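# Move the table caddy from desk to counter

## Task

Carry the table caddy from the desk over to the counter so that, when finished, the caddy stands upright with all three of its items still inside it and upright; nothing new may be left lying on the floor; the glass spice jars must not drop more than a few centimetres or be knocked hard, or they break; the utility cart can roll; at the end the gripper must be open and the robot moved away, and the robot must neither topple nor finish leaning.

## Robot and tools

Robot: a Hello Robot Stretch 4, about 1.6 m tall, with one arm. It has an omni-wheel base (rim within 0.23 m of the base origin), a lift that rides up a mast, an arm that telescopes forward, a wrist with yaw, pitch and roll, and a two-finger gripper. Four cameras are on the robot: head_camera (mast top, looking ahead and down; turn the base to aim it), head_left_camera and head_right_camera (fisheyes beside it, aimed more steeply down, also showing the base and arm), and wrist_camera (behind the fingers, looking along them, fingertips near the bottom of its image).

Frames: the base frame sits on the floor under the base centre, x forward, y left, z up. hand_pose is reported in it; it marks a point between the open fingertips, and its axes line up with the base frame when all wrist joints are 0. The printed hand position may be somewhat wrong. The odometry frame is the base frame as it was when the scene began.

Tool execute_actions: argument "actions" is a list holding one action or nothing (nothing just reports state and images). An action may contain "base", "joints", or both, plus optional "pace" and "contact_limits"; alternatively it is {"end_of_arm": "enable_torque"} on its own. All motions in one action start together.
- "base" holds exactly one relative move, measured from where the base last reported itself: {"translate_m": d}, straight, forward positive, -2 to 2 m; {"strafe_m": d}, sideways, left positive, -2 to 2 m; {"rotate_rad": d}, in place, counter-clockwise (left) positive, -3.2 to 3.2 rad.
- "joints" is one dictionary for the single arm, keyed by joint name, each value an absolute target: lift_m 0 to 1.2 m; arm_m 0 to 0.55 m extension; wrist_yaw_rad -1.134 to 4.276 (0 forward, positive left, 3.14 folded back, above 3.4 the arm may block it); wrist_pitch_rad -1.117 to 4.259 (0 level, 1.57 pointing down); wrist_roll_rad -1.117 to 4.259 (0 puts the fingers level; positive turns clockwise viewed from behind); gripper_m -0.038 to 0.141 m, the fingertip gap (negative means fingers pressed together). Tolerances for done are ±0.004 for lift, arm and gripper, ±0.02 for yaw and roll, ±0.05 for pitch. Out-of-range joint targets are clipped and flagged; any other bad value or unknown key rejects the whole call.
- "pace": "slow", "default", "fast" or "max" (base 0.1/0.3/0.4/0.6 m/s, 1/2/3/4 rad/s; slower when the lift is above 0.2 m, down to 0.3 m/s and 1 rad/s at 1.2 m).
- "contact_limits": {"arm_m": v}, v from 0 (lightest) to 0.75 (hardest), default 0.5.
- "cameras": list of camera names, or "all"; omitted or null means all, [] means none.
One action lasts at most 15 s. A useful first move to unfold the wrist: lift_m 0.4 with wrist_yaw_rad 0.

Tool wait: {"seconds": 0 to 10}; commands nothing and returns state and images. Tool zoom_image: {"camera": name, "region": [x0, y0, x1, y1]} in pixels of that camera's latest full image, at most 504 by 504. Tool finished_scene: {"scene": n} with the current scene number; it is final and reports success.

Reading results: base_status and joint_status give how each motion ended. "done" for the base only means the wheels turned the commanded amount. "off_target" means it stopped short and may still push. "contact_stop_at_<key>" means something blocked it; that part goes slack (a slack lift can sink under load, slack wheels can roll). "limit_stop_at_tilt" means a lean above 6 degrees; lift, arm and wheels go slack and ignore commands until level. "limit_stop_at_own_body" means the joint would hit the robot; move it away instead (risky with wrist_pitch_rad below -0.2 combined with roll below -0.4 or above 4). "torque_fault" means a wrist or gripper motor gave up and went limp; send enable_torque. on_its_own lists what was not commanded; "held at" is a held target, not a position. Parts you leave out of an action may still be driving toward older targets. After a reported stop, the rest of that reply's motion calls are skipped.
lidar_m: 12 distances in metres from the base origin, 30-degree sectors counter-clockwise from straight ahead (4th left, 7th behind, 10th right); "-" means nothing seen or closer than 0.25 m. It sees from roughly 0.15 m up, misses glass, clear plastic and thin legs. wrist_depth_mm: 7x7 grid of median depths, 100 to 2000 mm, row by row from top left; clear objects are omitted.
base_odometry counts wheel turns (slip counts as motion); heading runs -3.142 to 3.142, left positive. If turned_by_wheels and turned_by_imu disagree by more than about 0.1 rad, a collision or slip happened and heading is off by roughly their difference. base_tilt in degrees, forward and right positive, with a constant bias up to about 1.5. motor_effort is percent of maximum, positive toward larger joint values, peak in brackets; wheel efforts positive mean turning right. A load in a level gripper shifts wrist_pitch_rad effort away from 0.

Gripping: command a gap smaller than the object; the further below, the harder the squeeze and the more the object is pulled toward the wrist. Gripper readings and "done" do not prove a grasp; a firm squeeze at a target of 0 or more shows in gripper_m effort. If fingertips jam on a surface, raise the lift.

Camera calibration lines give K, distortion and T_world_to_cam (base frame to camera) for scene start; later results list changed poses. Errors grow for the wrist camera at long extension.

Cautions: spice jars are glass, so no drops beyond a few centimetres and no hard bumps; keep the caddy level. Do not turn or drive carrying over 1 kg with arm_m above 0.2, especially at fast paces, and avoid strong steady pushes or pulls with a raised gripper, since the robot can tip. The utility cart rolls if bumped. Loose objects may occasionally get nudged. Finish with the gripper open and the base backed away. Shorter robot motion time is better.

Each tool is called after "Call:" by a JSON object that holds its "name" and its "arguments", one argument or row to a line.

## Session

Call:
{"name": "execute_actions", "arguments": {
  "actions": []
}}

Scene clock: 0.00 s.
base_odometry: x=+0.000 y=+0.000 heading=+0.000 (m, m, rad; odometry frame)
turned_by_wheels: +0.000 (rad since the last result)
turned_by_imu: +0.000 (rad since the last result)
base_tilt: forward=-0.2 right=+0.0 (deg)
lidar_m: 1.82 1.86 1.59 1.09 1.17 1.42 1.40 1.63 1.77 1.78 2.39 1.86
base_status: not commanded
joint_positions: lift_m=+0.255 arm_m=+0.002 wrist_yaw_rad=+3.168 wrist_pitch_rad=+0.007 wrist_roll_rad=+0.012 gripper_m=+0.057
joint_status: not commanded
motor_effort: lift_m=+19 arm_m=-1 wrist_yaw_rad=-2 wrist_pitch_rad=-6 wrist_roll_rad=-1 gripper_m=-5 wheel_0=+0 wheel_1=+1 wheel_2=+0 (%)
hand_pose: x=-0.1182 y=+0.0798 z=+0.4312 quat_wxyz=(-0.013, -0.004, +0.006, +1.000) (m; base frame)
wrist_depth_mm: - 134 263 - - 1921 1863 / - 113 137 - 1464 1430 1863 / - 120 154 1576 1464 1397 1863 / 136 137 1618 1576 1499 1397 1808 / 1708 1921 1661 1576 1464 1397 1863 / 1138 1308 195 1281 216 1430 1430 / 904 904 991 - 976 960 1008
pictures: head_camera, head_left_camera, head_right_camera, wrist_camera
Images, in order (width x height): head_camera 420x560, head_left_camera 420x672, head_right_camera 420x672, wrist_camera 616x392.

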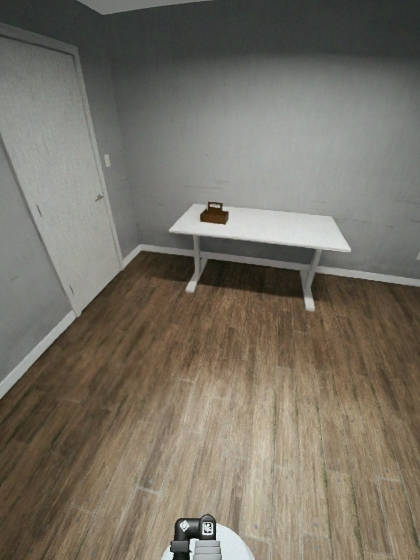

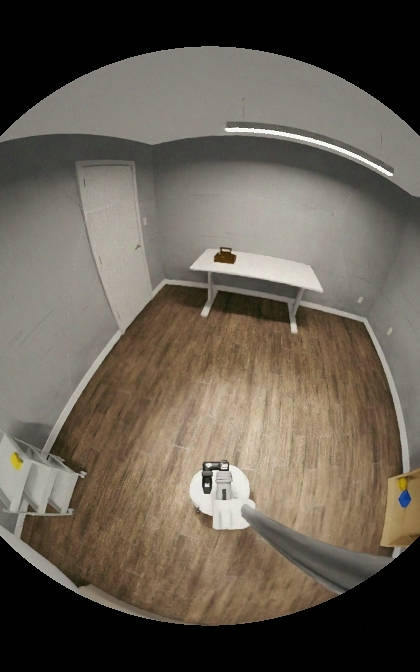

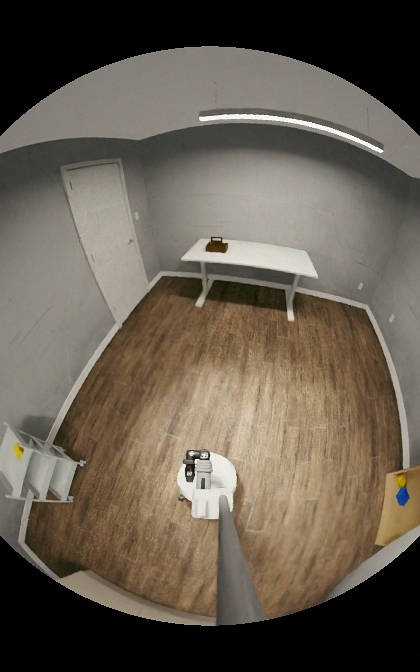

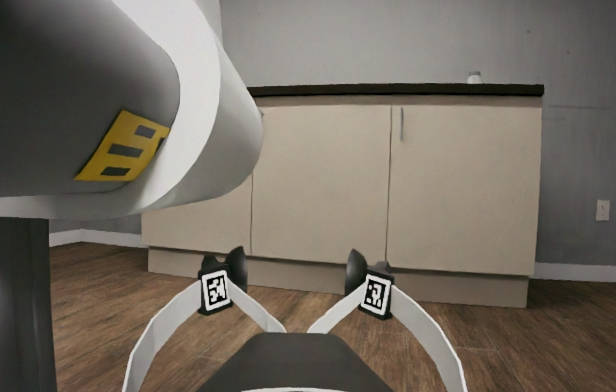

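Call:
{"name": "execute_actions", "arguments": {
  "actions": [
    {"base":{"translate_m":0.9},"joints":{"lift_m":0.9,"wrist_yaw_rad":0}}
  ]
}}

Call:
{"name": "zoom_image", "arguments": {
  "camera": "head_camera",
  "region": [130,150,330,330]
}}

Call:
{"name": "execute_actions", "arguments": {
  "actions": [
    {"base":{"rotate_rad":2.0}}
  ]
}}

Call:
{"name": "execute_actions", "arguments": {
  "actions": [
    {"base":{"rotate_rad":1.5}}
  ]
}}

Scene clock: 4.57 s.
base_odometry: x=+0.900 y=+0.000 heading=+0.000 (m, m, rad; odometry frame)
turned_by_wheels: +0.000 (rad since the last result)
turned_by_imu: -0.001 (rad since the last result)
base_tilt: forward=-0.3 right=+0.1 (deg)
lidar_m: 0.98 1.11 1.38 1.38 1.49 1.62 2.32 2.35 2.18 2.32 1.15 0.97
base_status: done
joint_positions: lift_m=+0.900 arm_m=+0.002 wrist_yaw_rad=+0.000 wrist_pitch_rad=+0.007 wrist_roll_rad=+0.012 gripper_m=+0.057
joint_status: all done
motor_effort: lift_m=+23(21) arm_m=-1(1) wrist_yaw_rad=-1(6) wrist_pitch_rad=-5(7) wrist_roll_rad=+0(0) gripper_m=-1(3) wheel_0=+2(6) wheel_1=+2(9) wheel_2=+0(9) (%)
hand_pose: x=+0.4610 y=-0.0874 z=+1.0757 quat_wxyz=(+1.000, +0.006, +0.004, +0.000) (m; base frame)
wrist_depth_mm: 1537 1708 1618 1499 1430 1366 1336 / 1537 1661 1576 1499 1499 1397 1336 / 1537 1708 1618 1537 1464 1397 1336 / 1537 1708 1618 1537 1464 1397 1336 / 1576 1708 1618 1537 1499 1430 1366 / 1576 1708 196 1008 216 1205 1182 / 1576 1708 878 - 809 809 854
pictures: head_camera, head_left_camera, head_right_camera, wrist_camera
camera_calibration (this result's frames):
wrist_camera: T_world_to_cam=[[-0.0513522, -0.9984, 0.0236785, -0.0980206], [-0.039636, -0.0216536, -0.99898, 1.14114], [0.997894, -0.0522383, -0.0384606, -0.196586], [0, 0, 0, 1]] pos_world=[0.236369, -0.0834233, 1.13473]
Images, in order (width x height): head_camera 420x560, head_left_camera 420x672, head_right_camera 420x672, wrist_camera 616x392.

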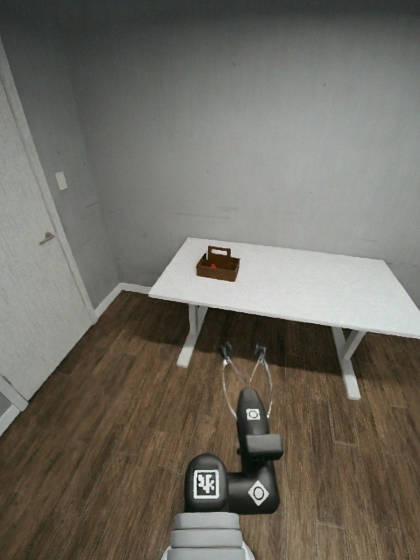

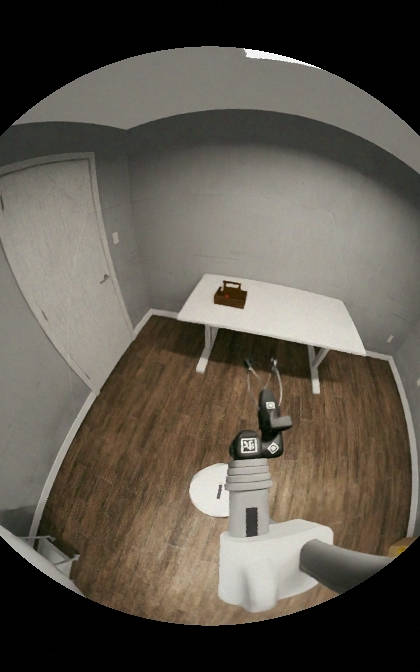

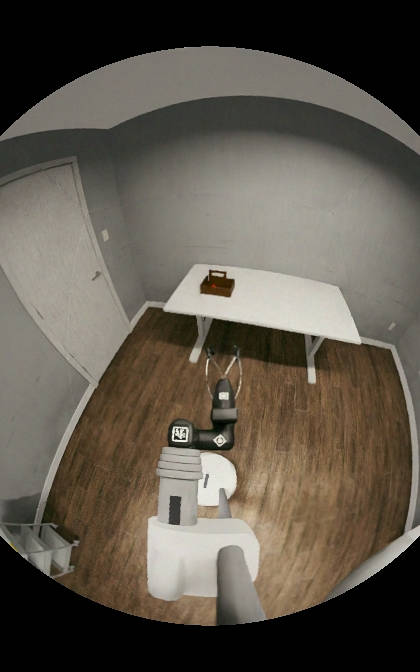

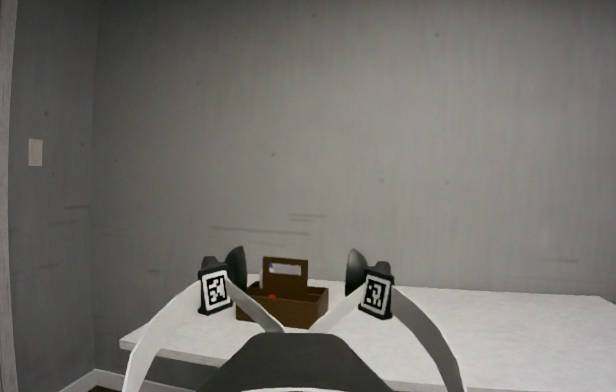

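Region (130, 150, 330, 330) of head_camera's 420x560 image, scaled by 2.520, with more detail than that image has; it fills the top 454 rows of this view, and the rest is white.

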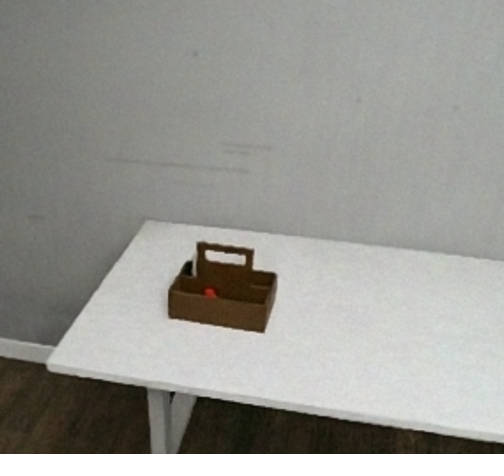

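Scene clock: 6.90 s.
base_odometry: x=+0.900 y=+0.000 heading=+2.000 (m, m, rad; odometry frame)
turned_by_wheels: +1.999 (rad since the last result)
turned_by_imu: +1.960 (rad since the last result)
base_tilt: forward=-0.2 right=+0.0 (deg)
lidar_m: 1.52 1.46 2.27 2.51 2.15 2.31 1.25 0.98 0.95 1.09 1.39 1.37
base_status: done
joint_positions: lift_m=+0.900 arm_m=+0.002 wrist_yaw_rad=+0.000 wrist_pitch_rad=+0.007 wrist_roll_rad=+0.012 gripper_m=+0.057
joint_status: not commanded
motor_effort: lift_m=+21(23) arm_m=-1(1) wrist_yaw_rad=-2(2) wrist_pitch_rad=-6(7) wrist_roll_rad=-1(0) gripper_m=-2(2) wheel_0=-4(11) wheel_1=-3(5) wheel_2=-1(5) (%)
hand_pose: x=+0.4610 y=-0.0874 z=+1.0758 quat_wxyz=(+1.000, +0.006, +0.004, +0.000) (m; base frame)
wrist_depth_mm: - - 1708 1430 1205 1042 931 / - - 1708 1430 1229 1060 931 / - - 1708 1430 1205 1060 946 / - - 1708 1430 1205 1078 946 / - - 1618 1430 1205 1060 946 / - 1308 195 1397 216 1060 960 / - 1308 1576 - 1205 1042 946
pictures: head_camera, head_left_camera, head_right_camera, wrist_camera
camera_calibration (this result's frames):
wrist_camera: T_world_to_cam=[[-0.0513023, -0.998402, 0.0236779, -0.0980305], [-0.0396349, -0.021655, -0.99898, 1.14123], [0.997896, -0.0521884, -0.0384606, -0.19659], [0, 0, 0, 1]] pos_world=[0.23638, -0.0834202, 1.13483]
Images, in order (width x height): head_camera 420x560, head_left_camera 420x672, head_right_camera 420x672, wrist_camera 616x392.

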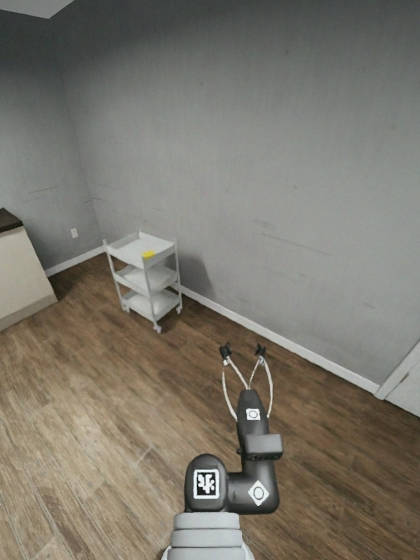

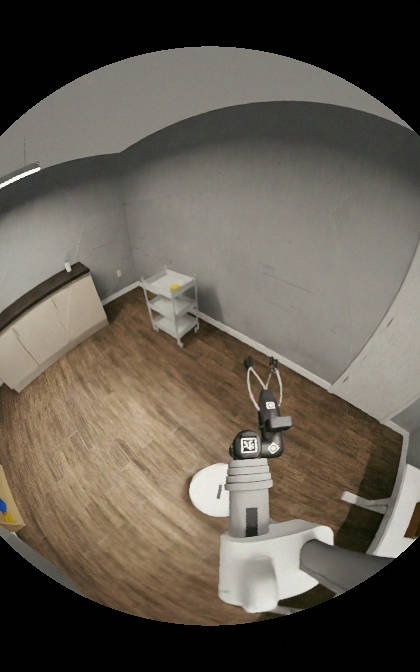

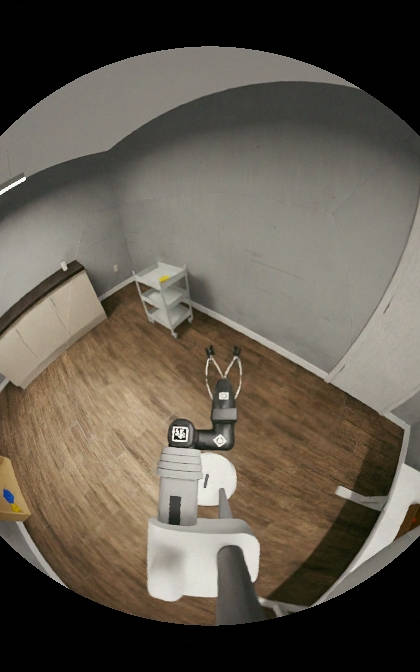

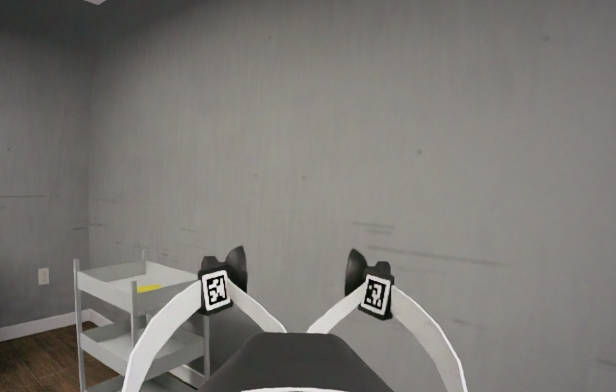

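Scene clock: 8.97 s.
base_odometry: x=+0.900 y=+0.000 heading=-2.784 (m, m, rad; odometry frame)
turned_by_wheels: +1.499 (rad since the last result)
turned_by_imu: +1.470 (rad since the last result)
base_tilt: forward=-0.2 right=+0.0 (deg)
lidar_m: 2.46 2.17 2.31 1.33 1.01 0.97 1.06 1.42 1.38 1.48 1.48 2.29
base_status: done
joint_positions: lift_m=+0.900 arm_m=+0.002 wrist_yaw_rad=+0.000 wrist_pitch_rad=+0.007 wrist_roll_rad=+0.012 gripper_m=+0.057
joint_status: not commanded
motor_effort: lift_m=+21(21) arm_m=-1(1) wrist_yaw_rad=-2(2) wrist_pitch_rad=-7(7) wrist_roll_rad=-1(1) gripper_m=-4(5) wheel_0=-4(8) wheel_1=-4(6) wheel_2=-1(9) (%)
hand_pose: x=+0.4610 y=-0.0874 z=+1.0758 quat_wxyz=(+1.000, +0.006, +0.004, +0.000) (m; base frame)
wrist_depth_mm: 1921 - - - - - - / 1921 - - - - - - / 1983 - - - - - - / 1921 - - - - - - / 1863 - - - - 1863 1708 / 1921 - 196 - 217 1808 1661 / 1863 - - - - 1863 1661
pictures: head_camera, head_left_camera, head_right_camera, wrist_camera
camera_calibration (this result's frames):
wrist_camera: T_world_to_cam=[[-0.0513244, -0.998401, 0.0236775, -0.0980263], [-0.0396352, -0.0216537, -0.99898, 1.14125], [0.997895, -0.0522105, -0.0384605, -0.196594], [0, 0, 0, 1]] pos_world=[0.236383, -0.0834216, 1.13484]
Images, in order (width x height): head_camera 420x560, head_left_camera 420x672, head_right_camera 420x672, wrist_camera 616x392.

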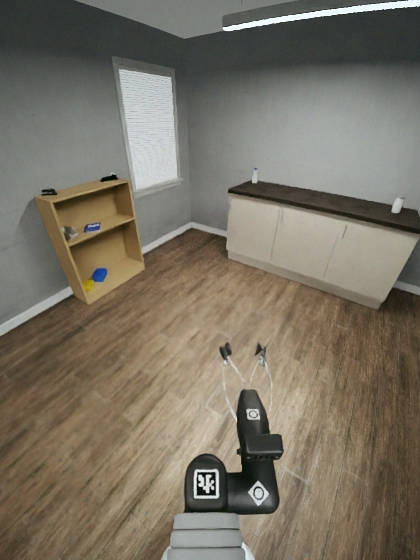

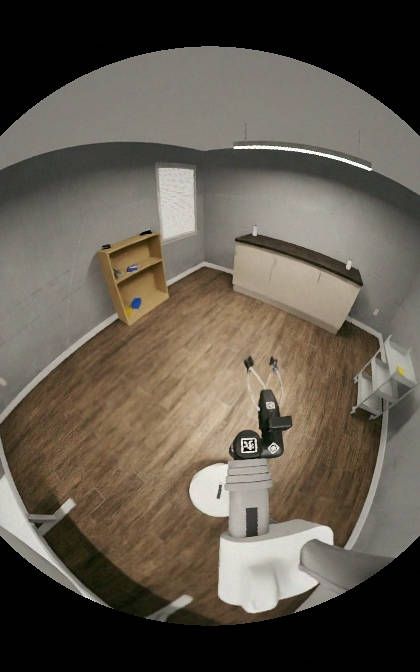

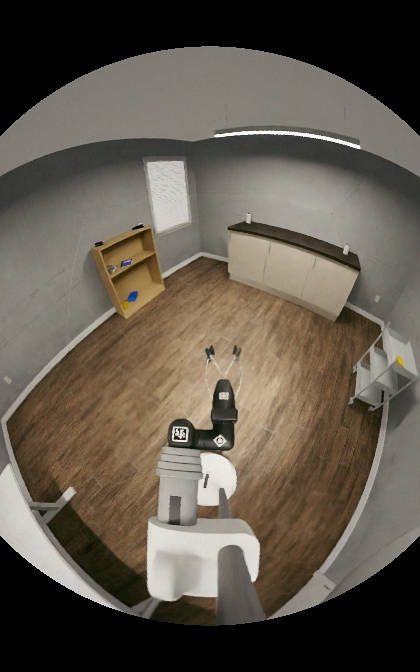

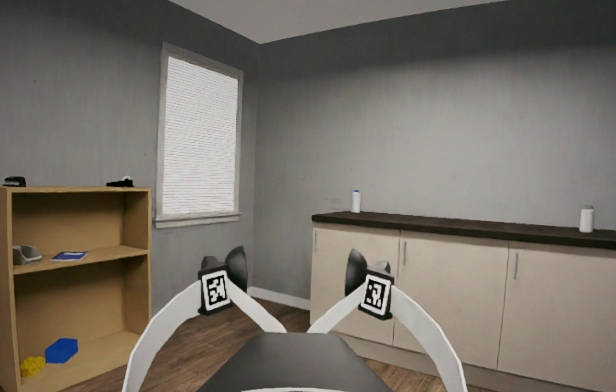

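Call:
{"name": "execute_actions", "arguments": {
  "actions": [
    {"base":{"rotate_rad":2.70},"joints":{"wrist_yaw_rad":1.57,"gripper_m":0.1}}
  ],
  "cameras": []
}}

Call:
{"name": "execute_actions", "arguments": {
  "actions": [
    {"base":{"strafe_m":-0.3}}
  ],
  "cameras": []
}}

Call:
{"name": "execute_actions", "arguments": {
  "actions": [
    {"base":{"translate_m":0.6},"joints":{"arm_m":0.4}}
  ]
}}

Scene clock: 11.90 s.
base_odometry: x=+0.900 y=+0.000 heading=-0.085 (m, m, rad; odometry frame)
turned_by_wheels: +2.699 (rad since the last result)
turned_by_imu: +2.647 (rad since the last result)
base_tilt: forward=-0.2 right=+0.0 (deg)
lidar_m: 0.97 1.06 1.41 1.37 1.53 1.49 2.29 2.56 2.17 2.29 1.23 0.99
base_status: done
joint_positions: lift_m=+0.900 arm_m=+0.002 wrist_yaw_rad=+1.570 wrist_pitch_rad=+0.007 wrist_roll_rad=+0.012 gripper_m=+0.100
joint_status: all done
motor_effort: lift_m=+21(21) arm_m=-1(1) wrist_yaw_rad=-2(5) wrist_pitch_rad=-5(6) wrist_roll_rad=-1(0) gripper_m=-1(3) wheel_0=-4(9) wheel_1=-4(3) wheel_2=-1(6) (%)
hand_pose: x=+0.2602 y=+0.2884 z=+1.0758 quat_wxyz=(+0.707, +0.002, +0.007, +0.707) (m; base frame)
wrist_depth_mm: 1397 1366 1336 1281 1229 1205 1182 / 1397 1336 1336 1281 1255 1205 1182 / 1397 1366 1336 1281 1255 1205 1182 / 1397 1366 1336 1308 1255 1229 1182 / 1430 1366 1336 1308 1229 1205 1205 / 1397 1366 1336 1308 217 1229 1182 / 1430 1397 1366 - 1255 1229 1205
pictures: none
No camera images: the call's "cameras" was empty. Leave "cameras" out to get every camera's image.

Scene clock: 14.23 s.
base_odometry: x=+0.874 y=-0.299 heading=-0.085 (m, m, rad; odometry frame)
turned_by_wheels: +0.000 (rad since the last result)
turned_by_imu: -0.002 (rad since the last result)
base_tilt: forward=-0.2 right=+0.0 (deg)
lidar_m: 0.92 1.04 1.67 1.65 1.72 1.93 2.33 2.17 1.87 2.00 2.14 0.96
base_status: done
joint_positions: lift_m=+0.900 arm_m=+0.002 wrist_yaw_rad=+1.570 wrist_pitch_rad=+0.007 wrist_roll_rad=+0.012 gripper_m=+0.100
joint_status: not commanded
motor_effort: lift_m=+21(21) arm_m=-1(1) wrist_yaw_rad=-1(2) wrist_pitch_rad=-7(8) wrist_roll_rad=-1(0) gripper_m=-2(1) wheel_0=+0(12) wheel_1=-2(15) wheel_2=+0(1) (%)
hand_pose: x=+0.2602 y=+0.2884 z=+1.0759 quat_wxyz=(+0.707, +0.002, +0.007, +0.707) (m; base frame)
wrist_depth_mm: 1708 1661 1618 1537 1499 1464 1430 / 1661 1661 1576 1576 1499 1464 1430 / 1708 1661 1618 1576 1499 1499 1464 / 1708 1708 1618 1576 1537 1464 1464 / 1756 1661 1618 1618 1537 1499 1464 / 1756 1708 1618 1618 217 1499 1464 / 1756 1708 1661 - 1537 1499 1464
pictures: none
No camera images: the call's "cameras" was empty. Leave "cameras" out to get every camera's image.

Scene clock: 17.73 s.
base_odometry: x=+1.472 y=-0.349 heading=-0.085 (m, m, rad; odometry frame)
turned_by_wheels: +0.000 (rad since the last result)
turned_by_imu: -0.001 (rad since the last result)
base_tilt: forward=-0.2 right=+0.1 (deg)
lidar_m: 0.34 0.37 0.60 1.54 1.76 2.11 2.94 2.30 2.14 2.10 0.43 0.33
base_status: done
joint_positions: lift_m=+0.900 arm_m=+0.399 wrist_yaw_rad=+1.570 wrist_pitch_rad=+0.007 wrist_roll_rad=+0.012 gripper_m=+0.100
joint_status: all done
motor_effort: lift_m=+21(21) arm_m=+5(7) wrist_yaw_rad=-1(3) wrist_pitch_rad=-8(9) wrist_roll_rad=+0(1) gripper_m=-2(0) wheel_0=+1(6) wheel_1=+1(4) wheel_2=+0(10) (%)
hand_pose: x=+0.6577 y=+0.2884 z=+1.0759 quat_wxyz=(+0.707, +0.002, +0.007, +0.707) (m; base frame)
wrist_depth_mm: 1537 1499 1464 1430 1397 1336 842 / 1537 1499 1430 1397 1397 1336 854 / 1537 1537 1464 1397 1397 1336 854 / 1576 1537 1464 1430 1397 1336 854 / 1576 1537 1464 1464 1397 1308 842 / 1576 1537 1464 1430 218 1229 820 / 1576 1537 1499 - 1430 1118 809
pictures: head_camera, head_left_camera, head_right_camera, wrist_camera
camera_calibration (this result's frames):
wrist_camera: T_world_to_cam=[[0.998347, -0.0523779, 0.0236764, -0.67596], [0.0216109, -0.0396563, -0.99898, 1.1221], [0.0532634, 0.99784, -0.0384588, -0.054819], [0, 0, 0, 1]] pos_world=[0.653513, 0.0637935, 1.13485]
Images, in order (width x height): head_camera 420x560, head_left_camera 420x672, head_right_camera 420x672, wrist_camera 616x392.

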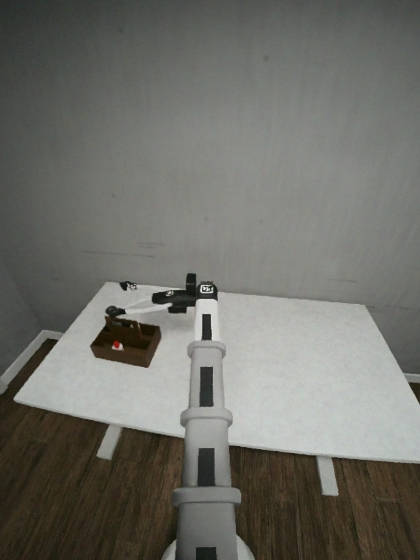

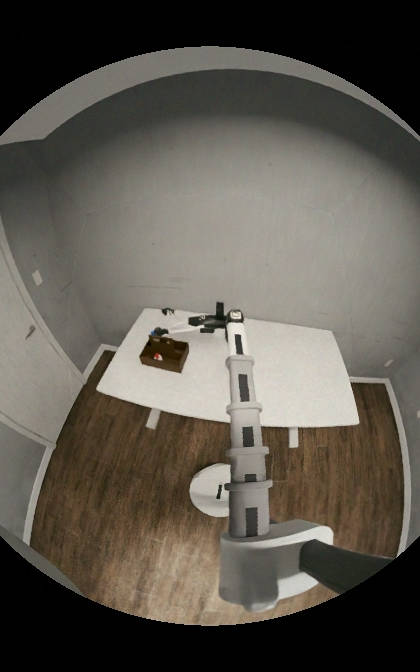

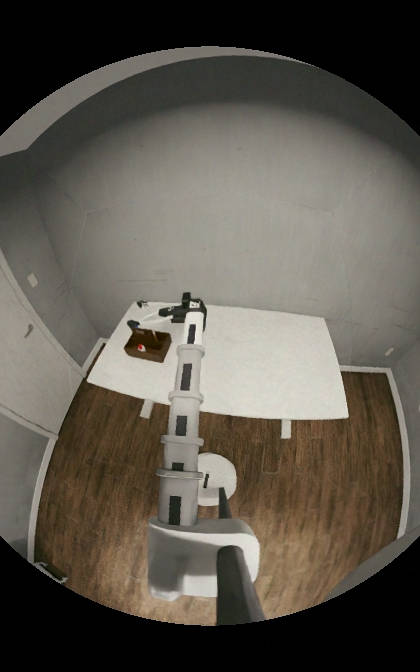

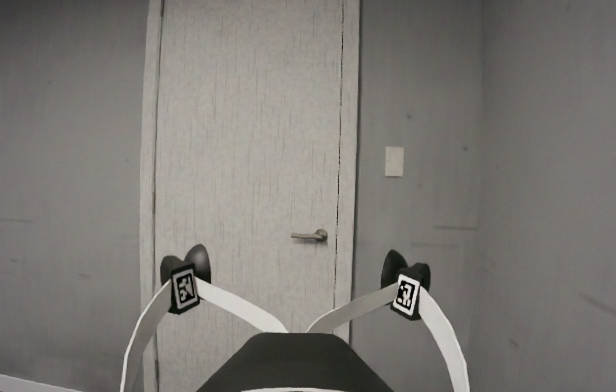

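Call:
{"name": "execute_actions", "arguments": {
  "actions": [
    {"base":{"strafe_m":-0.25},"joints":{"wrist_yaw_rad":1.4}}
  ],
  "cameras": []
}}

Call:
{"name": "execute_actions", "arguments": {
  "actions": [
    {"joints":{"lift_m":0.76}}
  ],
  "cameras": ["head_camera","wrist_camera"]
}}

Scene clock: 19.93 s.
base_odometry: x=+1.451 y=-0.598 heading=-0.085 (m, m, rad; odometry frame)
turned_by_wheels: +0.000 (rad since the last result)
turned_by_imu: -0.002 (rad since the last result)
base_tilt: forward=-0.2 right=+0.0 (deg)
lidar_m: 0.29 0.36 0.55 1.80 2.02 2.31 2.98 2.14 1.90 1.84 0.41 0.30
base_status: done
joint_positions: lift_m=+0.900 arm_m=+0.399 wrist_yaw_rad=+1.400 wrist_pitch_rad=+0.007 wrist_roll_rad=+0.012 gripper_m=+0.100
joint_status: all done
motor_effort: lift_m=+21(21) arm_m=+5(5) wrist_yaw_rad=-1(8) wrist_pitch_rad=-8(7) wrist_roll_rad=+0(0) gripper_m=-1(2) wheel_0=+1(9) wheel_1=-1(10) wheel_2=+0(2) (%)
hand_pose: x=+0.7052 y=+0.2694 z=+1.0759 quat_wxyz=(+0.765, +0.002, +0.007, +0.644) (m; base frame)
wrist_depth_mm: 1576 1576 1618 1618 1537 831 609 / 1576 1618 1618 1661 1537 842 603 / 1618 1618 1618 1661 1537 831 603 / 1618 1618 1618 1661 1499 831 597 / 1661 1661 1661 1708 1336 820 591 / 1661 1618 1661 1708 218 798 585 / 1618 820 831 - 854 732 591
pictures: none
No camera images: the call's "cameras" was empty. Leave "cameras" out to get every camera's image.

Scene clock: 21.57 s.
base_odometry: x=+1.451 y=-0.598 heading=-0.085 (m, m, rad; odometry frame)
turned_by_wheels: +0.000 (rad since the last result)
turned_by_imu: -0.001 (rad since the last result)
base_tilt: forward=-0.1 right=+0.1 (deg)
lidar_m: 0.31 0.35 0.56 1.80 2.03 2.33 2.98 2.13 1.88 1.85 0.38 0.30
base_status: not commanded
joint_positions: lift_m=+0.760 arm_m=+0.399 wrist_yaw_rad=+1.400 wrist_pitch_rad=+0.007 wrist_roll_rad=+0.012 gripper_m=+0.100
joint_status: all done
motor_effort: lift_m=+14(20) arm_m=+5(5) wrist_yaw_rad=-2(2) wrist_pitch_rad=-6(7) wrist_roll_rad=-1(0) gripper_m=+1(1) wheel_0=+1(1) wheel_1=+0(0) wheel_2=+0(0) (%)
hand_pose: x=+0.7052 y=+0.2694 z=+0.9364 quat_wxyz=(+0.765, +0.002, +0.007, +0.644) (m; base frame)
wrist_depth_mm: 1576 1618 1618 1708 1537 831 609 / 1618 1576 1618 1661 1537 842 597 / 1576 1618 1661 1708 1537 831 603 / 1618 1618 1661 1708 1499 820 597 / 1618 1618 1708 1708 1336 820 591 / 1661 732 544 504 217 732 585 / 1661 508 436 - 580 530 564
pictures: head_camera, wrist_camera
camera_calibration (this result's frames):
wrist_camera: T_world_to_cam=[[0.975119, -0.220412, 0.0236764, -0.659428], [0.0145952, -0.0427391, -0.99898, 0.986823], [0.221199, 0.97447, -0.0384588, -0.15591], [0, 0, 0, 1]] pos_world=[0.663105, 0.0487599, 0.995433]
Images, in order (width x height): head_camera 420x560, wrist_camera 616x392.

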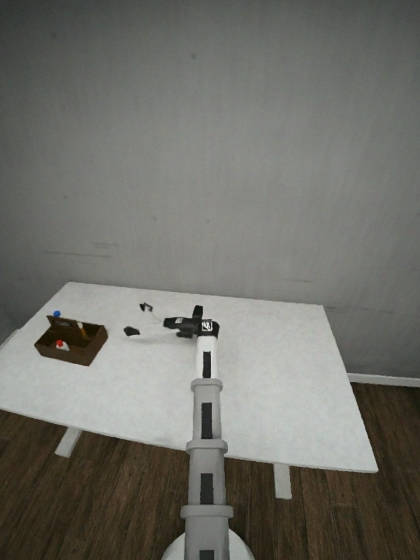

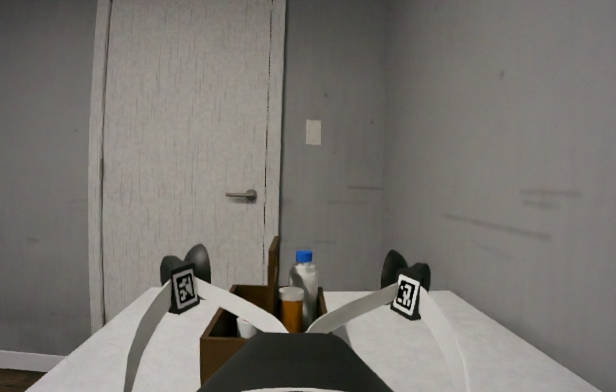

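Call:
{"name": "execute_actions", "arguments": {
  "actions": [
    {"base":{"strafe_m":0.12},"joints":{"lift_m":0.735,"wrist_yaw_rad":1.44,"arm_m":0.42,"gripper_m":0.05}}
  ],
  "cameras": ["head_camera","wrist_camera"]
}}

Scene clock: 23.27 s.
base_odometry: x=+1.461 y=-0.479 heading=-0.085 (m, m, rad; odometry frame)
turned_by_wheels: +0.000 (rad since the last result)
turned_by_imu: +0.000 (rad since the last result)
base_tilt: forward=-0.2 right=+0.1 (deg)
lidar_m: 0.34 0.35 0.57 1.67 1.91 2.21 2.97 2.23 2.00 1.98 0.42 0.33
base_status: done
joint_positions: lift_m=+0.735 arm_m=+0.419 wrist_yaw_rad=+1.440 wrist_pitch_rad=+0.007 wrist_roll_rad=+0.012 gripper_m=+0.050
joint_status: all done
motor_effort: lift_m=+14(11) arm_m=+5(6) wrist_yaw_rad=-2(1) wrist_pitch_rad=-7(5) wrist_roll_rad=-1(1) gripper_m=-5(2) wheel_0=+0(12) wheel_1=+1(9) wheel_2=+0(3) (%)
hand_pose: x=+0.7143 y=+0.2746 z=+0.9114 quat_wxyz=(+0.752, +0.002, +0.007, +0.659) (m; base frame)
wrist_depth_mm: 1499 1537 1499 1537 1537 891 640 / 1499 1499 1499 1576 1576 891 627 / 1537 1499 1499 1537 1537 904 634 / 1537 1537 1537 1576 1576 904 634 / 1537 1537 1537 1537 1499 878 627 / 1576 741 199 379 198 723 603 / 1025 455 410 - 488 488 512
pictures: head_camera, wrist_camera
camera_calibration (this result's frames):
wrist_camera: T_world_to_cam=[[0.983135, -0.18134, 0.0236765, -0.683039], [0.0162885, -0.042123, -0.99898, 0.960572], [0.182152, 0.982518, -0.0384588, -0.138251], [0, 0, 0, 1]] pos_world=[0.681057, 0.0524337, 0.970447]
Images, in order (width x height): head_camera 420x560, wrist_camera 616x392.

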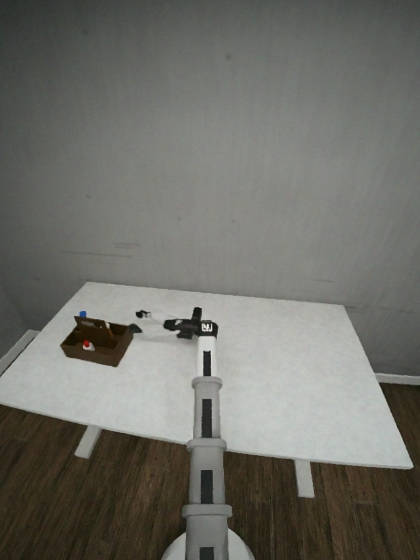

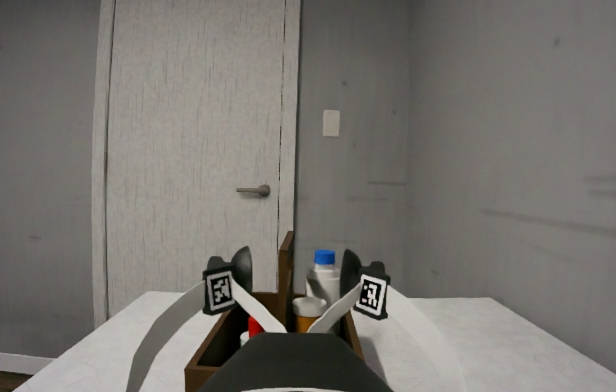

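Call:
{"name": "execute_actions", "arguments": {
  "actions": [
    {"base":{"strafe_m":0.12},"joints":{"lift_m":0.725,"arm_m":0.432},"pace":"slow"}
  ],
  "cameras": ["head_camera","wrist_camera"]
}}

Scene clock: 25.73 s.
base_odometry: x=+1.471 y=-0.359 heading=-0.085 (m, m, rad; odometry frame)
turned_by_wheels: +0.000 (rad since the last result)
turned_by_imu: -0.001 (rad since the last result)
base_tilt: forward=-0.1 right=+0.0 (deg)
lidar_m: 0.33 0.38 0.61 1.54 1.77 2.14 2.95 2.30 2.11 2.10 0.42 0.34
base_status: done
joint_positions: lift_m=+0.725 arm_m=+0.431 wrist_yaw_rad=+1.440 wrist_pitch_rad=+0.007 wrist_roll_rad=+0.012 gripper_m=+0.050
joint_status: all done
motor_effort: lift_m=+14(17) arm_m=+5(5) wrist_yaw_rad=-1(2) wrist_pitch_rad=-5(6) wrist_roll_rad=-1(1) gripper_m=-4(5) wheel_0=-2(6) wheel_1=+4(8) wheel_2=+0(1) (%)
hand_pose: x=+0.7263 y=+0.2746 z=+0.9015 quat_wxyz=(+0.752, +0.002, +0.007, +0.659) (m; base frame)
wrist_depth_mm: 1397 1397 1397 1397 1430 904 654 / 1397 1397 1397 1430 1464 904 640 / 1397 1397 1430 1430 1464 917 640 / 1430 1397 1430 1464 1464 904 640 / 1430 1430 1430 1430 1464 904 634 / 1464 1397 199 334 198 768 609 / 976 436 368 - 439 466 492
pictures: head_camera, wrist_camera
camera_calibration (this result's frames):
wrist_camera: T_world_to_cam=[[0.983138, -0.181326, 0.0236765, -0.694574], [0.016289, -0.0421227, -0.99898, 0.950402], [0.182138, 0.982521, -0.0384588, -0.140807], [0, 0, 0, 1]] pos_world=[0.693027, 0.052435, 0.960462]
Images, in order (width x height): head_camera 420x560, wrist_camera 616x392.

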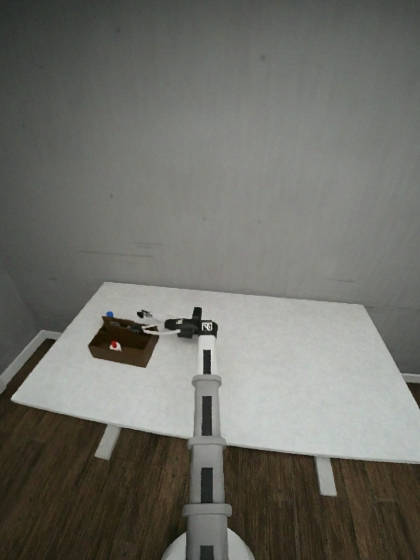

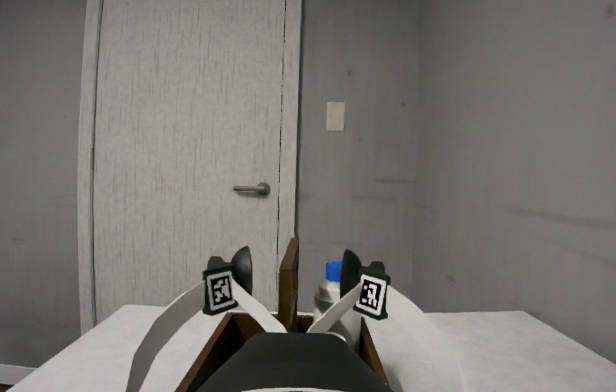

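Call:
{"name": "execute_actions", "arguments": {
  "actions": [
    {"base":{"strafe_m":0.06},"joints":{"lift_m":0.705,"arm_m":0.438},"pace":"slow"}
  ],
  "cameras": ["head_camera","wrist_camera"]
}}

Call:
{"name": "execute_actions", "arguments": {
  "actions": [
    {"joints":{"gripper_m":-0.035}}
  ],
  "cameras": ["wrist_camera"]
}}

Call:
{"name": "execute_actions", "arguments": {
  "actions": [
    {"joints":{"lift_m":0.76},"pace":"slow"}
  ],
  "cameras": ["head_camera","wrist_camera"]
}}

Scene clock: 27.57 s.
base_odometry: x=+1.476 y=-0.300 heading=-0.084 (m, m, rad; odometry frame)
turned_by_wheels: +0.000 (rad since the last result)
turned_by_imu: -0.001 (rad since the last result)
base_tilt: forward=-0.2 right=+0.0 (deg)
lidar_m: 0.34 0.40 0.58 1.50 1.70 2.12 2.95 2.33 2.19 2.17 0.48 0.35
base_status: done
joint_positions: lift_m=+0.705 arm_m=+0.437 wrist_yaw_rad=+1.440 wrist_pitch_rad=+0.007 wrist_roll_rad=+0.012 gripper_m=+0.050
joint_status: all done
motor_effort: lift_m=+14(16) arm_m=+5(6) wrist_yaw_rad=-2(2) wrist_pitch_rad=-8(7) wrist_roll_rad=+0(1) gripper_m=-2(5) wheel_0=-2(9) wheel_1=+4(6) wheel_2=+0(3) (%)
hand_pose: x=+0.7323 y=+0.2746 z=+0.8815 quat_wxyz=(+0.752, +0.002, +0.007, +0.659) (m; base frame)
wrist_depth_mm: 1336 1336 1336 1366 1397 917 654 / 1336 1336 1336 1397 1397 917 640 / 1366 1336 1366 1397 1397 917 647 / 1366 1366 1366 1397 1397 917 647 / 1366 1366 1366 1397 1397 904 640 / 1397 580 199 190 198 768 580 / 413 399 347 - 310 427 452
pictures: head_camera, wrist_camera
camera_calibration (this result's frames):
wrist_camera: T_world_to_cam=[[0.983138, -0.181326, 0.0236764, -0.700007], [0.0162889, -0.0421227, -0.99898, 0.930311], [0.182138, 0.982521, -0.0384588, -0.142671], [0, 0, 0, 1]] pos_world=[0.699036, 0.052435, 0.940448]
Images, in order (width x height): head_camera 420x560, wrist_camera 616x392.

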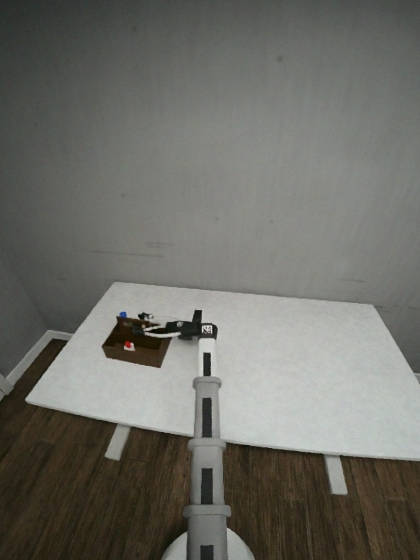

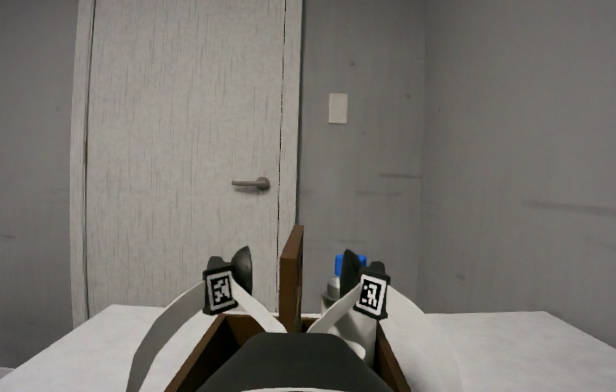

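Scene clock: 29.10 s.
base_odometry: x=+1.476 y=-0.300 heading=-0.084 (m, m, rad; odometry frame)
turned_by_wheels: +0.000 (rad since the last result)
turned_by_imu: -0.001 (rad since the last result)
base_tilt: forward=-0.2 right=+0.0 (deg)
lidar_m: 0.35 0.38 0.61 1.51 1.69 2.12 2.93 2.35 2.18 2.15 0.46 0.34
base_status: not commanded
joint_positions: lift_m=+0.705 arm_m=+0.437 wrist_yaw_rad=+1.440 wrist_pitch_rad=+0.008 wrist_roll_rad=+0.012 gripper_m=-0.034
joint_status: all done
motor_effort: lift_m=+14(14) arm_m=+5(5) wrist_yaw_rad=-3(7) wrist_pitch_rad=-6(9) wrist_roll_rad=+0(1) gripper_m=-19(20) wheel_0=-1(2) wheel_1=+4(4) wheel_2=+0(0) (%)
hand_pose: x=+0.7322 y=+0.2747 z=+0.8813 quat_wxyz=(+0.752, +0.002, +0.007, +0.659) (m; base frame)
wrist_depth_mm: 1336 1336 1336 1366 1397 904 661 / 1366 1336 1336 1397 1366 917 647 / 1366 1366 1366 1366 1366 917 647 / 1366 1366 1366 1397 1397 917 647 / 1366 1366 1366 1366 1366 904 640 / 1397 580 181 198 182 768 585 / 413 392 351 - 402 424 445
pictures: wrist_camera
camera_calibration (this result's frames):
wrist_camera: T_world_to_cam=[[0.983214, -0.180912, 0.0237066, -0.700092], [0.0162304, -0.0426945, -0.998956, 0.930325], [0.181735, 0.982572, -0.0390415, -0.141913], [0, 0, 0, 1]] pos_world=[0.699031, 0.052505, 0.940411]
Images, in order (width x height): wrist_camera 616x392.

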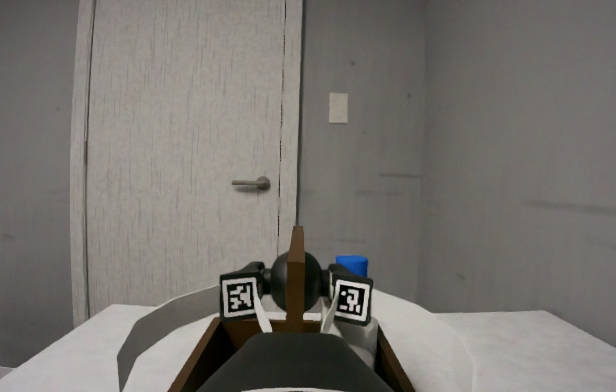

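Scene clock: 30.43 s.
base_odometry: x=+1.476 y=-0.300 heading=-0.084 (m, m, rad; odometry frame)
turned_by_wheels: +0.000 (rad since the last result)
turned_by_imu: -0.001 (rad since the last result)
base_tilt: forward=-0.2 right=+0.0 (deg)
lidar_m: 0.36 0.38 0.60 1.50 1.71 2.11 2.93 2.33 2.16 2.13 0.45 0.36
base_status: not commanded
joint_positions: lift_m=+0.759 arm_m=+0.437 wrist_yaw_rad=+1.440 wrist_pitch_rad=+0.013 wrist_roll_rad=+0.012 gripper_m=-0.034
joint_status: all done
motor_effort: lift_m=+24(24) arm_m=+5(5) wrist_yaw_rad=-2(2) wrist_pitch_rad=-23(22) wrist_roll_rad=-1(1) gripper_m=-22(21) wheel_0=-1(1) wheel_1=+4(4) wheel_2=+0(0) (%)
hand_pose: x=+0.7323 y=+0.2746 z=+0.9339 quat_wxyz=(+0.752, +0.000, +0.009, +0.659) (m; base frame)
wrist_depth_mm: 1336 1336 1336 1366 1366 917 661 / 1336 1336 1366 1366 1397 917 647 / 1366 1336 1366 1366 1366 917 647 / 1366 1366 1366 1366 1397 904 647 / 1366 1366 1366 1366 1430 904 634 / 1397 1397 181 198 182 891 627 / 1366 480 353 - 492 517 549
pictures: head_camera, wrist_camera
camera_calibration (this result's frames):
wrist_camera: T_world_to_cam=[[0.983202, -0.18094, 0.0239757, -0.701624], [0.0155441, -0.0478737, -0.998732, 0.984597], [0.181859, 0.982328, -0.0442569, -0.134986], [0, 0, 0, 1]] pos_world=[0.699081, 0.0527845, 0.994196]
Images, in order (width x height): head_camera 420x560, wrist_camera 616x392.

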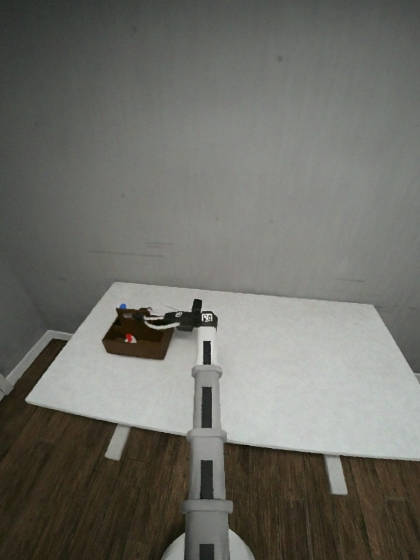

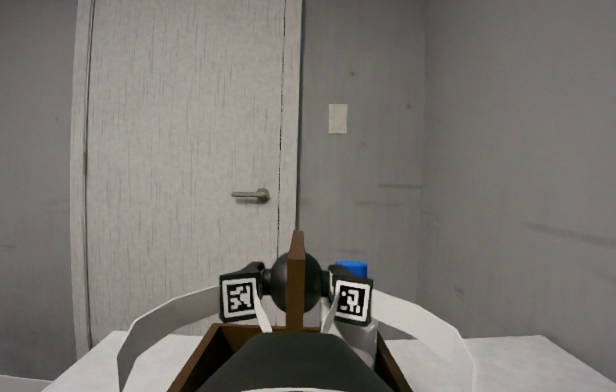

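Held; pads likely seated in the slot.

Call:
{"name": "execute_actions", "arguments": {
  "actions": [
    {"base":{"translate_m":-0.7},"joints":{"lift_m":1.0,"arm_m":0.05},"pace":"slow"}
  ],
  "cameras": ["wrist_camera"]
}}

Call:
{"name": "execute_actions", "arguments": {
  "actions": [
    {"base":{"rotate_rad":-3.2},"pace":"slow"}
  ],
  "cameras": ["wrist_camera"]
}}

Call:
{"name": "execute_actions", "arguments": {
  "actions": [
    {"base":{"translate_m":1.5}}
  ]
}}

Scene clock: 38.80 s.
base_odometry: x=+0.779 y=-0.241 heading=-0.085 (m, m, rad; odometry frame)
turned_by_wheels: +0.000 (rad since the last result)
turned_by_imu: -0.004 (rad since the last result)
base_tilt: forward=-0.2 right=+0.1 (deg)
lidar_m: 1.03 0.28 0.35 1.63 1.58 1.85 2.24 2.22 1.90 2.01 2.28 1.04
base_status: done
joint_positions: lift_m=+0.999 arm_m=+0.051 wrist_yaw_rad=+1.440 wrist_pitch_rad=+0.013 wrist_roll_rad=+0.012 gripper_m=-0.034
joint_status: all done
motor_effort: lift_m=+24(27) arm_m=-5(5) wrist_yaw_rad=-2(2) wrist_pitch_rad=-23(23) wrist_roll_rad=+0(1) gripper_m=-20(20) wheel_0=-4(4) wheel_1=-1(2) wheel_2=+2(8) (%)
hand_pose: x=+0.3461 y=+0.2746 z=+1.1739 quat_wxyz=(+0.752, +0.000, +0.009, +0.659) (m; base frame)
wrist_depth_mm: 1499 1499 1499 1499 1499 1499 1537 / 1499 1537 1499 1537 1537 1537 1537 / 1499 1537 1537 1576 1537 1537 1537 / 1537 1537 1537 1537 1576 1576 1576 / 1537 1537 1537 1576 1576 1537 1618 / 1576 1576 182 198 182 1576 1618 / 1537 1576 353 - 1576 1576 1618
pictures: wrist_camera
camera_calibration (this result's frames):
wrist_camera: T_world_to_cam=[[0.983166, -0.181135, 0.0239792, -0.327676], [0.0155253, -0.0479462, -0.998729, 1.2303], [0.182055, 0.982289, -0.0443269, -0.0540938], [0, 0, 0, 1]] pos_world=[0.312907, 0.0527702, 1.23419]
Images, in order (width x height): wrist_camera 616x392.

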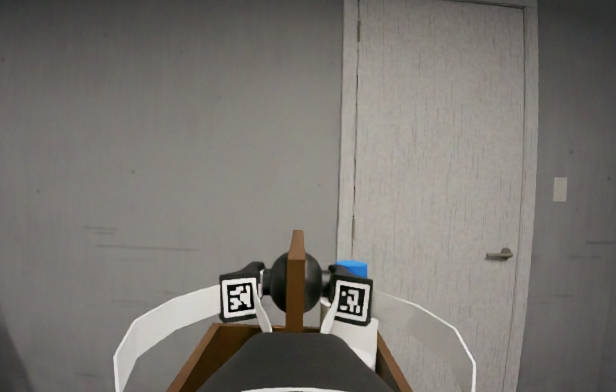

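Scene clock: 43.30 s.
base_odometry: x=+0.779 y=-0.241 heading=+2.999 (m, m, rad; odometry frame)
turned_by_wheels: -3.199 (rad since the last result)
turned_by_imu: -3.140 (rad since the last result)
base_tilt: forward=-0.1 right=+0.0 (deg)
lidar_m: 2.21 0.30 0.35 2.06 2.23 1.05 1.02 1.14 1.68 1.62 1.58 1.73
base_status: done
joint_positions: lift_m=+0.999 arm_m=+0.051 wrist_yaw_rad=+1.440 wrist_pitch_rad=+0.013 wrist_roll_rad=+0.012 gripper_m=-0.034
joint_status: not commanded
on_its_own: wrist_pitch_rad is at rest, and its effort (-25) is outside its rest range (-23 to +23)
motor_effort: lift_m=+25(24) arm_m=-5(5) wrist_yaw_rad=-1(1) wrist_pitch_rad=-25(23) wrist_roll_rad=+0(1) gripper_m=-22(19) wheel_0=+4(5) wheel_1=+3(6) wheel_2=+2(7) (%)
hand_pose: x=+0.3462 y=+0.2746 z=+1.1739 quat_wxyz=(+0.752, +0.000, +0.009, +0.659) (m; base frame)
wrist_depth_mm: 1808 1863 1921 1921 - - - / 1808 1863 1921 1921 - - - / 1808 1863 1921 - - - - / 1863 1921 1921 - - - - / 1863 1921 1921 - - - - / 1863 1921 181 198 182 1921 - / 1921 1921 353 - 1921 1863 -
pictures: wrist_camera
camera_calibration (this result's frames):
wrist_camera: T_world_to_cam=[[0.983127, -0.181345, 0.0239839, -0.327676], [0.0155197, -0.0479502, -0.998729, 1.2303], [0.182264, 0.98225, -0.0443267, -0.0541411], [0, 0, 0, 1]] pos_world=[0.312921, 0.0527508, 1.23419]
Images, in order (width x height): wrist_camera 616x392.

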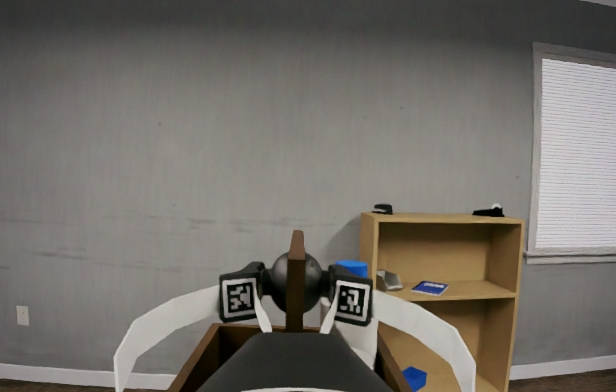

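Scene clock: 49.77 s.
base_odometry: x=-0.706 y=-0.028 heading=+2.999 (m, m, rad; odometry frame)
turned_by_wheels: +0.000 (rad since the last result)
turned_by_imu: -0.002 (rad since the last result)
base_tilt: forward=-0.3 right=+0.0 (deg)
lidar_m: 0.74 0.27 0.33 1.59 1.70 3.08 2.89 2.35 1.24 1.21 0.97 0.76
base_status: done
joint_positions: lift_m=+1.000 arm_m=+0.051 wrist_yaw_rad=+1.440 wrist_pitch_rad=+0.013 wrist_roll_rad=+0.012 gripper_m=-0.034
joint_status: not commanded
motor_effort: lift_m=+24(25) arm_m=-5(5) wrist_yaw_rad=-2(1) wrist_pitch_rad=-22(23) wrist_roll_rad=-1(1) gripper_m=-20(19) wheel_0=+1(10) wheel_1=+1(8) wheel_2=+1(15) (%)
hand_pose: x=+0.3461 y=+0.2746 z=+1.1739 quat_wxyz=(+0.752, +0.000, +0.009, +0.659) (m; base frame)
wrist_depth_mm: 1708 1708 1756 1756 1808 1808 1366 / 1708 1708 1756 1808 1808 1863 1397 / 1708 1756 1756 1808 1863 1863 1397 / 1708 1756 1808 1808 1863 1863 1397 / 1661 1756 1708 1808 1863 1863 1397 / 1537 1576 181 198 182 1756 1281 / 1618 1708 353 - 1863 723 654
pictures: head_camera, head_left_camera, head_right_camera, wrist_camera
camera_calibration (this result's frames):
wrist_camera: T_world_to_cam=[[0.983153, -0.181204, 0.0239839, -0.327656], [0.0155266, -0.047948, -0.998729, 1.23034], [0.182124, 0.982276, -0.0443267, -0.0541033], [0, 0, 0, 1]] pos_world=[0.312887, 0.0527638, 1.23424]
Images, in order (width x height): head_camera 420x560, head_left_camera 420x672, head_right_camera 420x672, wrist_camera 616x392.

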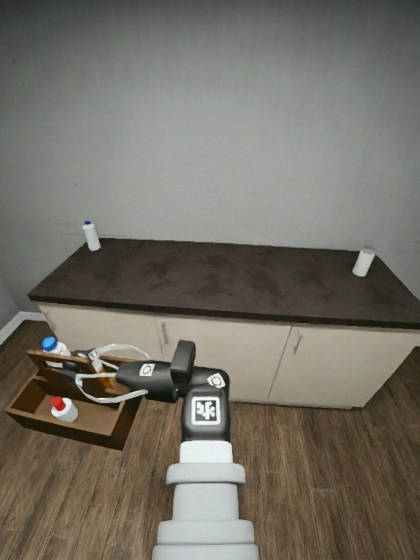

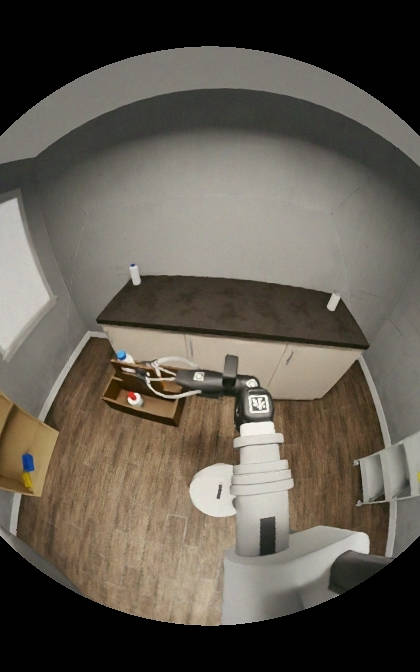

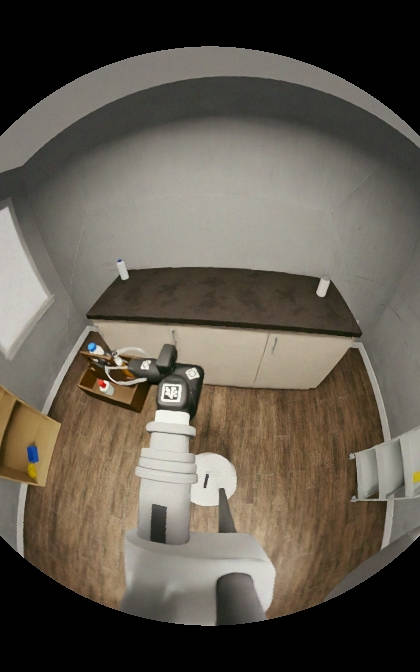

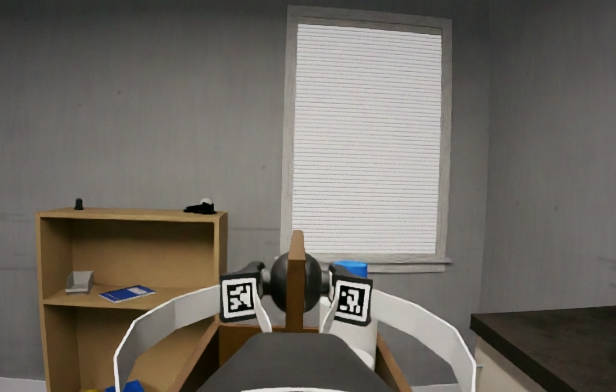

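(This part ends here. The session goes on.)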